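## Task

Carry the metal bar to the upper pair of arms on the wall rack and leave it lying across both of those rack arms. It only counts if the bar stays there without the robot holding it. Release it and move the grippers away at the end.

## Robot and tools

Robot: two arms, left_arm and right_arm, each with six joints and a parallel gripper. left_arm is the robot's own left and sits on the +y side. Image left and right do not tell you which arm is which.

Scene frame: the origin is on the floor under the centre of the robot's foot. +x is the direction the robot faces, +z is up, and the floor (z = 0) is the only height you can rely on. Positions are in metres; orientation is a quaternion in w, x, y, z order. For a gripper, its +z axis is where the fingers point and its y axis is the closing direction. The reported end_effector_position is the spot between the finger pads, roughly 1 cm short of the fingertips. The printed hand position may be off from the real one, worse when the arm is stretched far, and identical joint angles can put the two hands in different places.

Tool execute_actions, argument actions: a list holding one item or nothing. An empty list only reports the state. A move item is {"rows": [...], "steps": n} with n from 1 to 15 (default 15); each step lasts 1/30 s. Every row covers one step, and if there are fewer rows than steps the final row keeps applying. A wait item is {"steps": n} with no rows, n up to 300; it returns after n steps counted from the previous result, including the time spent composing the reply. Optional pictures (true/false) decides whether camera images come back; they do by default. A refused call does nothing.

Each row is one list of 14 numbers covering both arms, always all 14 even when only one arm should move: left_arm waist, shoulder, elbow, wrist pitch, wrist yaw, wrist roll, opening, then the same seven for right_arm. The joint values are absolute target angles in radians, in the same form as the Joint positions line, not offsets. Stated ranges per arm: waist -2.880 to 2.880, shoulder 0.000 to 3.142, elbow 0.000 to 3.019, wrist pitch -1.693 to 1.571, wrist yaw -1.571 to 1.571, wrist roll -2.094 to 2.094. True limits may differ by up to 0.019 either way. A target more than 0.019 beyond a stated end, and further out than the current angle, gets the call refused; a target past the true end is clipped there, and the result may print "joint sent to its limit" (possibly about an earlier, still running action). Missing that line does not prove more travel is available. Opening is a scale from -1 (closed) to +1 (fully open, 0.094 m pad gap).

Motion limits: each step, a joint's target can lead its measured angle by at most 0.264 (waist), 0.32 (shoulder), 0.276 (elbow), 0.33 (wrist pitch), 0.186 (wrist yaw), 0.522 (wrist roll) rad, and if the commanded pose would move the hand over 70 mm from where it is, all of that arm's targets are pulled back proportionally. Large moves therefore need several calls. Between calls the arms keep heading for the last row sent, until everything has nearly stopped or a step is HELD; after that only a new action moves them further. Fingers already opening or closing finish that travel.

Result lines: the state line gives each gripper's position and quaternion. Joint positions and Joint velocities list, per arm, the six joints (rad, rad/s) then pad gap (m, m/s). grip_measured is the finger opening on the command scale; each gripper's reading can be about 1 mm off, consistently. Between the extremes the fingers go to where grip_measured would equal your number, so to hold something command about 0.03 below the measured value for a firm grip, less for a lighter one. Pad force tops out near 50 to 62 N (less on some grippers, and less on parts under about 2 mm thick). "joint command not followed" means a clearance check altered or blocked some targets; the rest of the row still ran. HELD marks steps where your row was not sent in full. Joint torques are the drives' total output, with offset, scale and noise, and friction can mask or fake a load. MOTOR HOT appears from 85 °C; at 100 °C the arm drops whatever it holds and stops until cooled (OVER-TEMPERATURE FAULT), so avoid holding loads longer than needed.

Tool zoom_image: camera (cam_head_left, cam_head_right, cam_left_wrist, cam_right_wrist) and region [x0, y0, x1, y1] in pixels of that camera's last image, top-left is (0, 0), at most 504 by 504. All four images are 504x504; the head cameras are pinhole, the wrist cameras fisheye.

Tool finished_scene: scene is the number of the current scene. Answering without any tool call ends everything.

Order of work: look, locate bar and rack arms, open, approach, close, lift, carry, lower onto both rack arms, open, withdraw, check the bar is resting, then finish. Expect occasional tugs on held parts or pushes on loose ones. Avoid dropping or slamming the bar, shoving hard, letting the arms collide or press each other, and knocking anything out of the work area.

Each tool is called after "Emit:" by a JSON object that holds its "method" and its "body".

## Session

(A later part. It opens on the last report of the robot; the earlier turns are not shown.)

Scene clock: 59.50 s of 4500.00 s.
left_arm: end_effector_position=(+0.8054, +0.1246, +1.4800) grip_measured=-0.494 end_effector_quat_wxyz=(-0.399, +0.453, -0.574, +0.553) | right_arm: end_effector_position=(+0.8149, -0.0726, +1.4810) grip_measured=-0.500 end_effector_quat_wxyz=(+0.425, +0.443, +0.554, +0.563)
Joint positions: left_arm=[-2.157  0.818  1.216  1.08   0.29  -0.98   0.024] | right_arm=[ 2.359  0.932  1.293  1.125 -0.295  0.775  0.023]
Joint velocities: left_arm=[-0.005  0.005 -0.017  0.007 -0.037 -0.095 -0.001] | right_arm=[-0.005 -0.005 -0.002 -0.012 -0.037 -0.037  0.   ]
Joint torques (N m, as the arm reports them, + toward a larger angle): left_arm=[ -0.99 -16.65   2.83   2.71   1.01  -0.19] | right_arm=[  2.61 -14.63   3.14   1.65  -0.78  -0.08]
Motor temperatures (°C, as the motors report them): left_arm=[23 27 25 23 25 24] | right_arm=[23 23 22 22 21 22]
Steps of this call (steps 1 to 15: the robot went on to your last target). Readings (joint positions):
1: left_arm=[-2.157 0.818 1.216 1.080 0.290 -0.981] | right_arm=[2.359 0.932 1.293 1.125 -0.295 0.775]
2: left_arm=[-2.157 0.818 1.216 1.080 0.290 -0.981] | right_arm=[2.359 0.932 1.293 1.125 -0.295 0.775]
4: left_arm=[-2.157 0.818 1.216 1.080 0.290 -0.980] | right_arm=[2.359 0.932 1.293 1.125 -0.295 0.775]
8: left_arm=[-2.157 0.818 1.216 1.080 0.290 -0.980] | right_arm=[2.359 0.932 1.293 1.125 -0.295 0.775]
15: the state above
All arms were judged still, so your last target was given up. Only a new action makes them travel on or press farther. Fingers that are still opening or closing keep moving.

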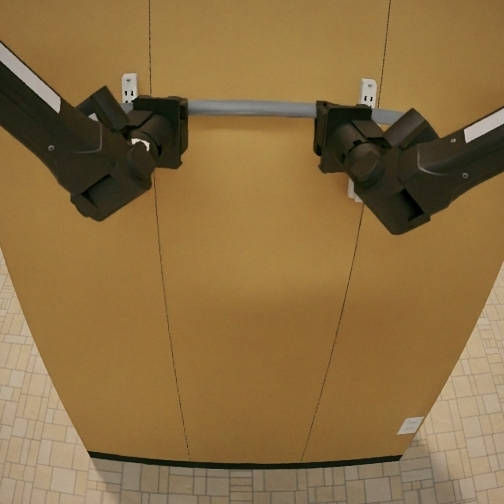

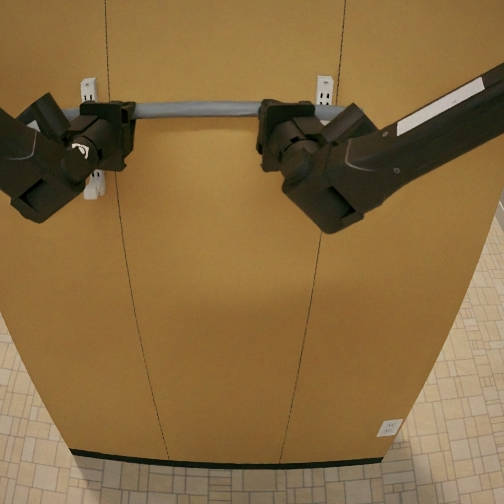

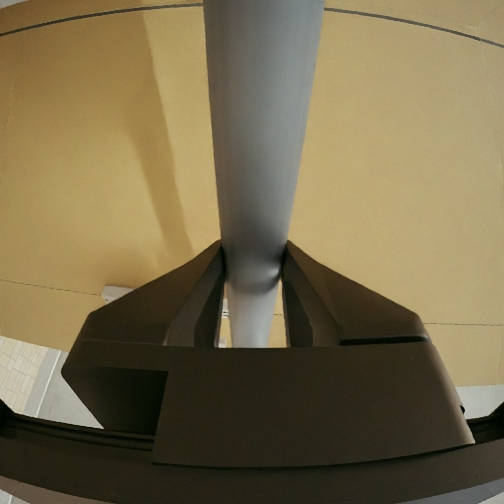

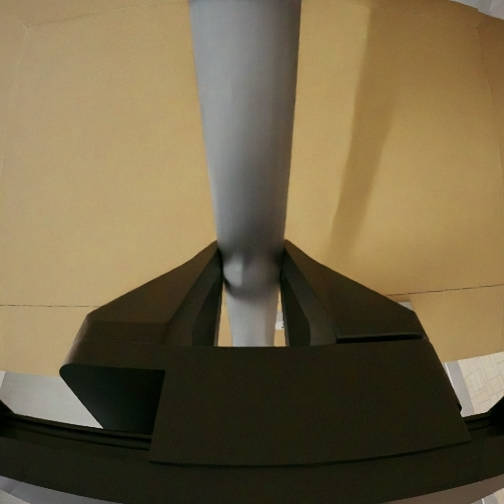

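Emit:
{"method": "execute_actions", "body": {"actions": [{"rows":[[-2.163,0.928,1.589,0.874,0.3,-1.0,-0.6,2.362,1.03,1.669,0.894,-0.3,0.785,-0.6]]}], "pictures": false}}

Emit:
{"method": "execute_actions", "body": {"actions": [{"steps":15}]}}

Scene clock: 67.87 s of 4500.00 s.
left_arm: end_effector_position=(+0.9014, +0.1236, +1.4587) grip_measured=-0.494 end_effector_quat_wxyz=(-0.398, +0.454, -0.574, +0.553) | right_arm: end_effector_position=(+0.9095, -0.0744, +1.4612) grip_measured=-0.500 end_effector_quat_wxyz=(+0.426, +0.442, +0.558, +0.558)
Joint positions: left_arm=[-2.152  0.955  1.571  0.86   0.289 -0.987  0.024] | right_arm=[ 2.348  1.051  1.644  0.891 -0.29   0.774  0.023]
Joint velocities: left_arm=[ 0.005 -0.015  0.007  0.007 -0.081 -0.051 -0.   ] | right_arm=[ 0.005  0.005  0.012  0.002 -0.022 -0.066  0.001]
Joint torques (N m, as the arm reports them, + toward a larger angle): left_arm=[ -1.73 -18.51   5.12   2.46   1.06  -0.16] | right_arm=[  4.32 -15.81   6.02   1.5   -1.    -0.08]
Motor temperatures (°C, as the motors report them): left_arm=[23 27 25 23 25 24] | right_arm=[23 23 22 22 21 22]
Steps of this call (steps 1 to 90: nothing new was sent; then 4.87 s passed at rest; steps 91 to 105: all 15 steps of this action). Readings (joint positions):
91: left_arm=[-2.157 0.825 1.234 1.057 0.283 -0.980] | right_arm=[2.359 0.937 1.313 1.099 -0.289 0.774]
92: left_arm=[-2.154 0.841 1.287 1.004 0.268 -0.981] | right_arm=[2.355 0.953 1.370 1.040 -0.276 0.774]
94: left_arm=[-2.151 0.900 1.436 0.922 0.273 -0.986] | right_arm=[2.348 1.006 1.523 0.950 -0.280 0.774]
98: left_arm=[-2.152 0.955 1.571 0.862 0.290 -0.987] | right_arm=[2.348 1.051 1.644 0.891 -0.295 0.774]
105: the state above

Scene clock: 68.37 s of 4500.00 s.
left_arm: end_effector_position=(+0.9014, +0.1236, +1.4587) grip_measured=-0.494 end_effector_quat_wxyz=(-0.398, +0.454, -0.574, +0.553) | right_arm: end_effector_position=(+0.9095, -0.0744, +1.4612) grip_measured=-0.500 end_effector_quat_wxyz=(+0.426, +0.442, +0.558, +0.558)
Joint positions: left_arm=[-2.152  0.955  1.571  0.86   0.289 -0.987  0.024] | right_arm=[ 2.348  1.051  1.644  0.891 -0.29   0.774  0.023]
Joint velocities: left_arm=[-0.015  0.005 -0.007 -0.012  0.007 -0.022 -0.   ] | right_arm=[-0.015 -0.015  0.002  0.007  0.037 -0.007  0.001]
Joint torques (N m, as the arm reports them, + toward a larger angle): left_arm=[ -1.79 -18.47   5.14   2.58   1.03  -0.13] | right_arm=[  3.98 -15.48   6.1    1.59  -0.99  -0.1 ]
Motor temperatures (°C, as the motors report them): left_arm=[23 27 25 23 25 24] | right_arm=[23 23 22 22 21 22]
Steps of this call (steps 1 to 15: the robot went on to your last target). Readings (joint positions):
1: left_arm=[-2.152 0.955 1.571 0.860 0.289 -0.987] | right_arm=[2.348 1.051 1.644 0.891 -0.290 0.774]
2: left_arm=[-2.152 0.955 1.571 0.860 0.289 -0.987] | right_arm=[2.348 1.051 1.644 0.891 -0.290 0.774]
4: left_arm=[-2.152 0.955 1.571 0.860 0.289 -0.987] | right_arm=[2.348 1.051 1.644 0.891 -0.290 0.774]
8: left_arm=[-2.152 0.955 1.571 0.860 0.289 -0.987] | right_arm=[2.348 1.051 1.644 0.891 -0.290 0.774]
15: the state above
All arms were judged still, so your last target was given up. Only a new action makes them travel on or press farther. Fingers that are still opening or closing keep moving.

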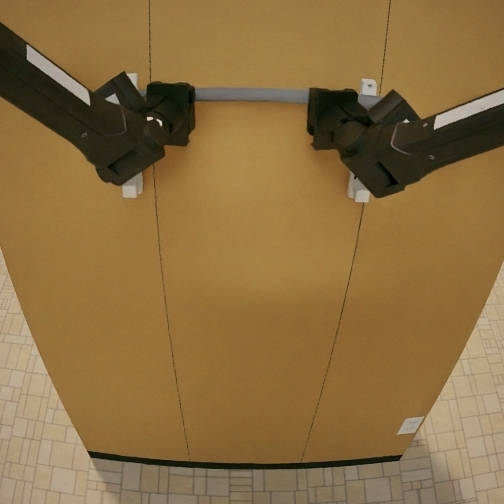

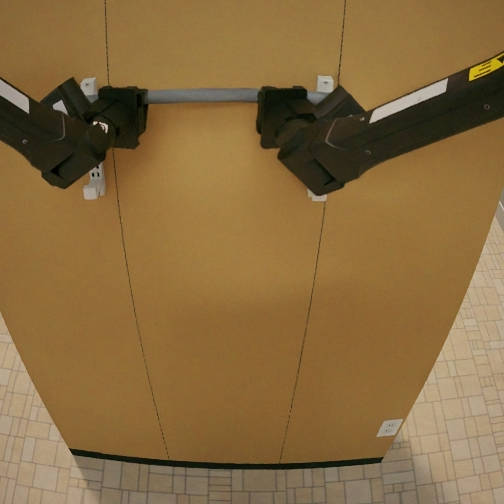

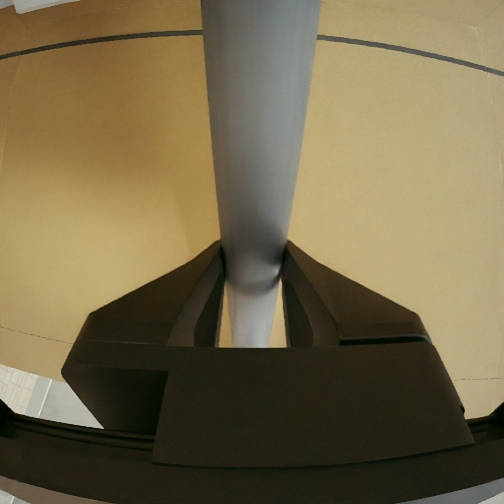

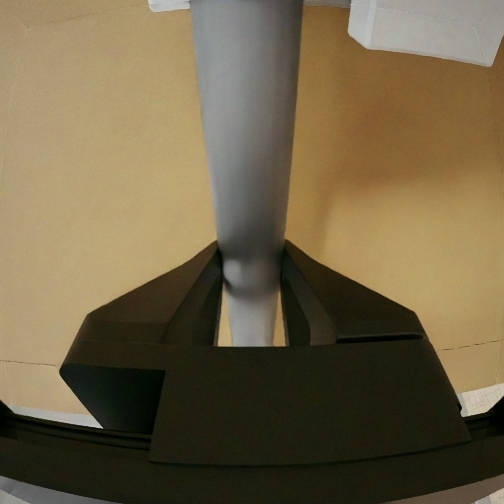

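Emit:
{"method": "execute_actions", "body": {"actions": [{"rows":[[-2.115,0.968,1.614,0.884,0.3,-1.04,-0.6,2.305,1.065,1.692,0.9,-0.3,0.83,-0.6]]}], "pictures": false}}

Emit:
{"method": "execute_actions", "body": {"actions": [{"steps":15}]}}

Scene clock: 73.60 s of 4500.00 s.
left_arm: end_effector_position=(+0.8988, +0.1242, +1.4465) grip_measured=-0.494 end_effector_quat_wxyz=(-0.396, +0.452, -0.582, +0.548) | right_arm: end_effector_position=(+0.9060, -0.0732, +1.4454) grip_measured=-0.500 end_effector_quat_wxyz=(+0.414, +0.445, +0.563, +0.560)
Joint positions: left_arm=[-2.115  0.969  1.577  0.864  0.29  -1.01   0.024] | right_arm=[ 2.303  1.069  1.653  0.891 -0.293  0.83   0.023]
Joint velocities: left_arm=[-0.005 -0.005  0.002 -0.002  0.007  0.007  0.   ] | right_arm=[ 0.005 -0.005  0.012 -0.002 -0.051 -0.066 -0.   ]
Joint torques (N m, as the arm reports them, + toward a larger angle): left_arm=[ -0.95 -16.97   6.58   2.86   0.97  -0.28] | right_arm=[  3.17 -14.7    7.48   1.81  -0.82  -0.19]
Motor temperatures (°C, as the motors report them): left_arm=[23 27 25 23 25 24] | right_arm=[23 23 22 22 21 22]
Steps of this call (steps 1 to 90: nothing new was sent; then 1.73 s passed at rest; steps 91 to 105: all 15 steps of this action). Readings (joint positions):
91: left_arm=[-2.149 0.957 1.571 0.860 0.290 -0.992] | right_arm=[2.344 1.053 1.645 0.891 -0.292 0.778]
92: left_arm=[-2.140 0.959 1.573 0.860 0.293 -0.998] | right_arm=[2.334 1.055 1.648 0.891 -0.297 0.784]
94: left_arm=[-2.123 0.967 1.574 0.863 0.291 -1.009] | right_arm=[2.313 1.063 1.650 0.891 -0.291 0.801]
98: left_arm=[-2.115 0.969 1.577 0.864 0.290 -1.010] | right_arm=[2.303 1.069 1.652 0.891 -0.291 0.830]
105: the state above

Scene clock: 74.10 s of 4500.00 s.
left_arm: end_effector_position=(+0.8988, +0.1242, +1.4465) grip_measured=-0.494 end_effector_quat_wxyz=(-0.396, +0.452, -0.582, +0.548) | right_arm: end_effector_position=(+0.9060, -0.0732, +1.4454) grip_measured=-0.500 end_effector_quat_wxyz=(+0.414, +0.445, +0.563, +0.560)
Joint positions: left_arm=[-2.115  0.969  1.577  0.864  0.29  -1.01   0.024] | right_arm=[ 2.303  1.069  1.653  0.891 -0.293  0.83   0.023]
Joint velocities: left_arm=[-0.005 -0.015  0.002 -0.002  0.051  0.037 -0.001] | right_arm=[-0.005 -0.015 -0.007  0.002 -0.11  -0.007 -0.   ]
Joint torques (N m, as the arm reports them, + toward a larger angle): left_arm=[ -0.97 -17.     6.58   2.87   0.97  -0.28] | right_arm=[  3.12 -15.01   7.57   1.9   -0.81  -0.16]
Motor temperatures (°C, as the motors report them): left_arm=[23 27 25 23 25 24] | right_arm=[23 23 22 22 21 22]
Steps of this call (steps 1 to 15: the robot went on to your last target). Readings (joint positions):
1: left_arm=[-2.115 0.969 1.577 0.864 0.290 -1.010] | right_arm=[2.303 1.069 1.653 0.891 -0.293 0.830]
2: left_arm=[-2.115 0.969 1.577 0.864 0.290 -1.010] | right_arm=[2.303 1.069 1.653 0.891 -0.293 0.830]
4: left_arm=[-2.115 0.969 1.577 0.864 0.290 -1.010] | right_arm=[2.303 1.069 1.653 0.891 -0.293 0.830]
8: left_arm=[-2.115 0.969 1.577 0.864 0.290 -1.010] | right_arm=[2.303 1.069 1.653 0.891 -0.293 0.830]
15: the state above
All arms were judged still, so your last target was given up. Only a new action makes them travel on or press farther. Fingers that are still opening or closing keep moving.

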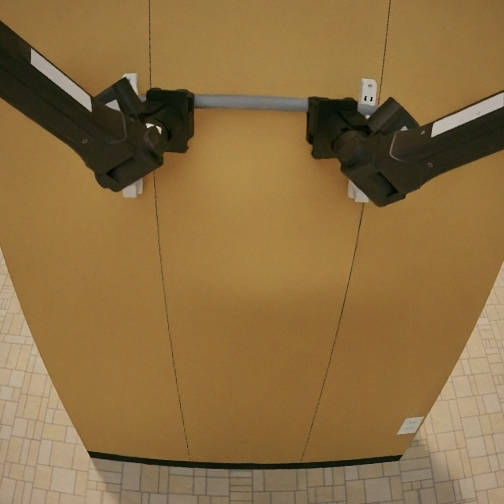

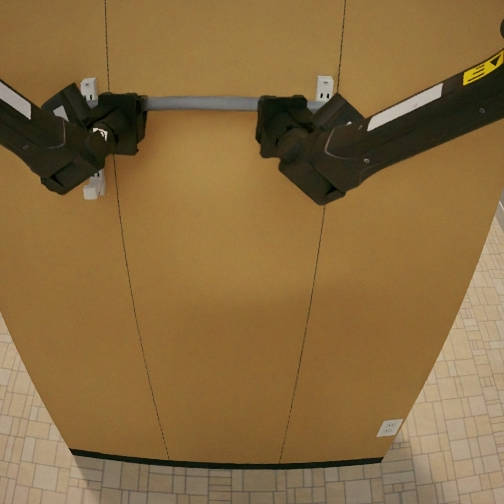

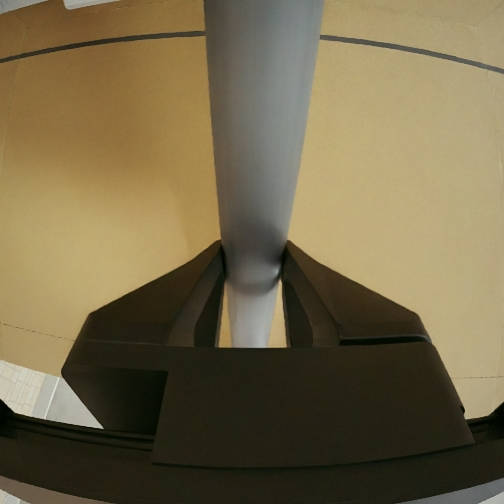

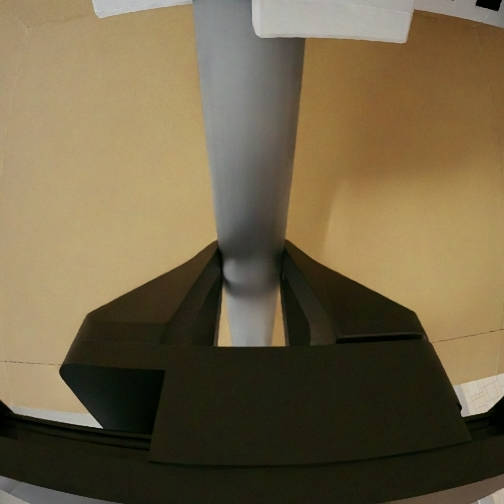

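Emit:
{"method": "execute_actions", "body": {"actions": [{"rows":[[-2.105,0.985,1.614,0.884,0.3,-1.04,-0.6,2.30,1.072,1.692,0.9,-0.3,0.83,-0.6]]}], "pictures": false}}

Emit:
{"method": "execute_actions", "body": {"actions": [{"rows":[[-2.105,0.985,1.6,0.87,0.3,-1.03,1,2.30,1.072,1.67,0.9,-0.3,0.83,1]]}], "pictures": false}}

Emit:
{"method": "execute_actions", "body": {"actions": [{"rows":[[-2.105,0.83,1.22,1.10,0.3,-1.03,1,2.30,0.93,1.30,1.13,-0.3,0.83,1]]}], "pictures": false}}

Emit:
{"method": "execute_actions", "body": {"actions": [{"steps":20}]}}

Scene clock: 78.80 s of 4500.00 s.
left_arm: end_effector_position=(+0.8994, +0.1244, +1.4450) grip_measured=-0.494 end_effector_quat_wxyz=(-0.396, +0.452, -0.582, +0.547) | right_arm: end_effector_position=(+0.9062, -0.0727, +1.4445) grip_measured=-0.500 end_effector_quat_wxyz=(+0.414, +0.445, +0.563, +0.560)
Joint positions: left_arm=[-2.11   0.973  1.581  0.865  0.29  -1.013  0.024] | right_arm=[ 2.302  1.072  1.656  0.891 -0.293  0.832  0.023]
Joint velocities: left_arm=[-0.005 -0.005  0.007 -0.002 -0.022 -0.066 -0.   ] | right_arm=[-0.005  0.005  0.002  0.012 -0.037  0.051 -0.   ]
Joint torques (N m, as the arm reports them, + toward a larger angle): left_arm=[ -0.48 -16.     6.27   2.87   0.93  -0.25] | right_arm=[  2.55 -14.48   7.31   1.89  -0.84  -0.2 ]
Motor temperatures (°C, as the motors report them): left_arm=[23 27 25 23 25 24] | right_arm=[23 23 23 22 21 22]
Steps of this call (steps 1 to 90: nothing new was sent; then 1.20 s passed at rest; steps 91 to 105: all 15 steps of this action). Readings (joint positions):
91: left_arm=[-2.114 0.970 1.577 0.864 0.290 -1.010] | right_arm=[2.303 1.069 1.653 0.891 -0.293 0.831]
92: left_arm=[-2.113 0.971 1.578 0.865 0.290 -1.010] | right_arm=[2.303 1.070 1.654 0.891 -0.293 0.831]
94: left_arm=[-2.112 0.972 1.580 0.865 0.290 -1.012] | right_arm=[2.302 1.071 1.655 0.891 -0.293 0.831]
98: left_arm=[-2.110 0.973 1.581 0.865 0.290 -1.013] | right_arm=[2.302 1.072 1.656 0.891 -0.293 0.832]
105: the state above

Scene clock: 79.30 s of 4500.00 s.
left_arm: end_effector_position=(+0.8992, +0.1237, +1.4454) grip_measured=+1.000 end_effector_quat_wxyz=(-0.393, +0.453, -0.580, +0.551) | right_arm: end_effector_position=(+0.9061, -0.0722, +1.4450) grip_measured=+1.000 end_effector_quat_wxyz=(+0.414, +0.444, +0.562, +0.561)
Joint positions: left_arm=[-2.11   0.973  1.581  0.865  0.295 -1.023  0.094] | right_arm=[ 2.302  1.072  1.656  0.891 -0.297  0.832  0.094]
Joint velocities: left_arm=[-0.005 -0.005 -0.012  0.002  0.022  0.022  0.   ] | right_arm=[-0.005 -0.005  0.002 -0.007 -0.007  0.022  0.   ]
Joint torques (N m, as the arm reports them, + toward a larger angle): left_arm=[ -0.49 -16.2    5.29   2.25   0.69  -0.05] | right_arm=[  3.09 -14.02   5.27   1.97  -0.63  -0.2 ]
Motor temperatures (°C, as the motors report them): left_arm=[23 27 25 23 25 24] | right_arm=[23 23 23 22 21 22]
Steps of this call (steps 1 to 15: all 15 steps of this action). Readings (joint positions):
1: left_arm=[-2.110 0.973 1.581 0.865 0.292 -1.014] | right_arm=[2.302 1.072 1.656 0.891 -0.294 0.832]
2: left_arm=[-2.110 0.973 1.581 0.865 0.294 -1.016] | right_arm=[2.302 1.072 1.656 0.891 -0.296 0.832]
4: left_arm=[-2.110 0.973 1.581 0.865 0.295 -1.019] | right_arm=[2.302 1.072 1.656 0.891 -0.297 0.832]
8: left_arm=[-2.110 0.973 1.581 0.865 0.295 -1.021] | right_arm=[2.302 1.072 1.656 0.891 -0.297 0.832]
15: the state above

Scene clock: 79.80 s of 4500.00 s.
left_arm: end_effector_position=(+0.7956, +0.1197, +1.4588) grip_measured=+1.000 end_effector_quat_wxyz=(-0.384, +0.455, -0.586, +0.550) | right_arm: end_effector_position=(+0.8062, -0.0687, +1.4595) grip_measured=+1.000 end_effector_quat_wxyz=(+0.404, +0.444, +0.569, +0.562)
Joint positions: left_arm=[-2.11   0.844  1.213  1.083  0.297 -1.024  0.094] | right_arm=[ 2.302  0.948  1.29   1.109 -0.299  0.832  0.094]
Joint velocities: left_arm=[-0.005  0.005 -0.002 -0.007 -0.007 -0.095  0.   ] | right_arm=[-0.005 -0.005  0.017  0.007  0.022 -0.051  0.   ]
Joint torques (N m, as the arm reports them, + toward a larger angle): left_arm=[ -0.19 -16.21   3.13   2.73   0.63  -0.07] | right_arm=[  2.22 -13.71   3.21   2.44  -0.56  -0.21]
Motor temperatures (°C, as the motors report them): left_arm=[23 27 25 23 25 24] | right_arm=[23 23 23 22 21 22]
Steps of this call (steps 1 to 15: all 15 steps of this action). Readings (joint positions):
1: left_arm=[-2.110 0.966 1.555 0.894 0.295 -1.024] | right_arm=[2.302 1.064 1.627 0.921 -0.297 0.832]
2: left_arm=[-2.110 0.937 1.482 0.957 0.295 -1.024] | right_arm=[2.302 1.035 1.549 0.986 -0.297 0.832]
4: left_arm=[-2.110 0.871 1.315 1.039 0.296 -1.024] | right_arm=[2.302 0.969 1.378 1.068 -0.298 0.832]
8: left_arm=[-2.110 0.845 1.213 1.077 0.297 -1.024] | right_arm=[2.302 0.948 1.289 1.103 -0.299 0.832]
15: the state above

Scene clock: 80.47 s of 4500.00 s.
left_arm: end_effector_position=(+0.7956, +0.1198, +1.4589) grip_measured=+1.000 end_effector_quat_wxyz=(-0.384, +0.455, -0.586, +0.550) | right_arm: end_effector_position=(+0.8062, -0.0687, +1.4595) grip_measured=+1.000 end_effector_quat_wxyz=(+0.404, +0.444, +0.569, +0.562)
Joint positions: left_arm=[-2.11   0.844  1.213  1.083  0.297 -1.024  0.094] | right_arm=[ 2.302  0.948  1.29   1.109 -0.299  0.832  0.094]
Joint velocities: left_arm=[-0.005 -0.015 -0.007  0.002 -0.037 -0.037  0.   ] | right_arm=[-0.024  0.005 -0.007  0.007 -0.007 -0.022  0.   ]
Joint torques (N m, as the arm reports them, + toward a larger angle): left_arm=[ -0.18 -15.62   3.17   2.74   0.63  -0.07] | right_arm=[  2.81 -13.74   3.23   2.49  -0.56  -0.19]
Motor temperatures (°C, as the motors report them): left_arm=[23 27 25 23 25 24] | right_arm=[23 23 23 22 21 22]
Steps of this call (steps 1 to 15: the robot went on to your last target; steps 16 to 20: nothing new was sent). Readings (joint positions):
1: left_arm=[-2.110 0.844 1.213 1.083 0.297 -1.024] | right_arm=[2.302 0.948 1.290 1.109 -0.299 0.832]
2: left_arm=[-2.110 0.844 1.213 1.083 0.297 -1.024] | right_arm=[2.302 0.948 1.290 1.109 -0.299 0.832]
4: left_arm=[-2.110 0.844 1.213 1.083 0.297 -1.024] | right_arm=[2.302 0.948 1.290 1.109 -0.299 0.832]
8: left_arm=[-2.110 0.844 1.213 1.083 0.297 -1.024] | right_arm=[2.302 0.948 1.290 1.109 -0.299 0.832]
20: the state above
All arms were judged still, so your last target was given up. Only a new action makes them travel on or press farther. Fingers that are still opening or closing keep moving.

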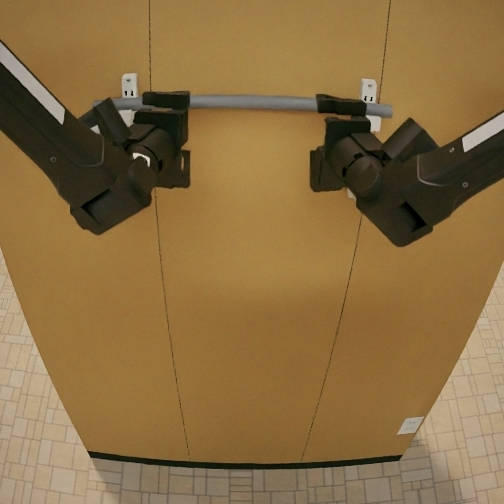

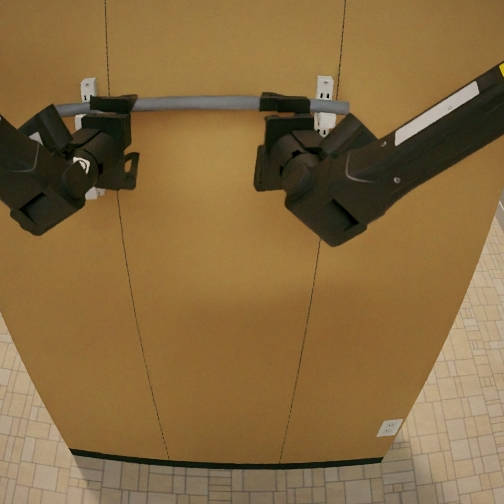

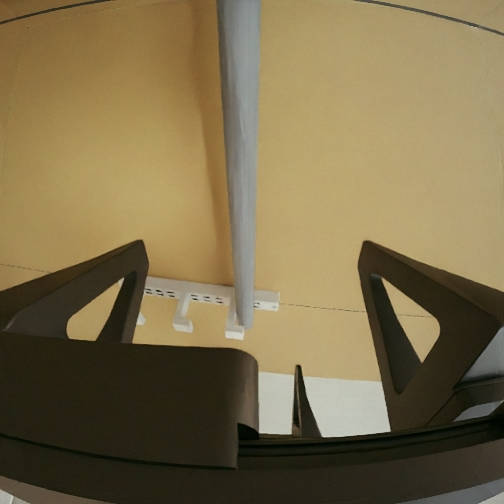

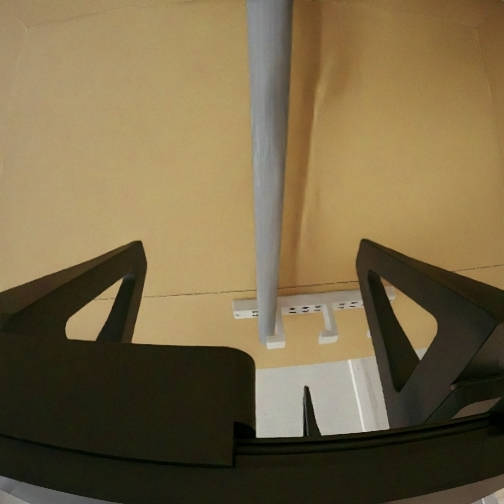

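Emit:
{"method": "finished_scene", "body": {"scene": 2}}

The scene is finished: the task was done.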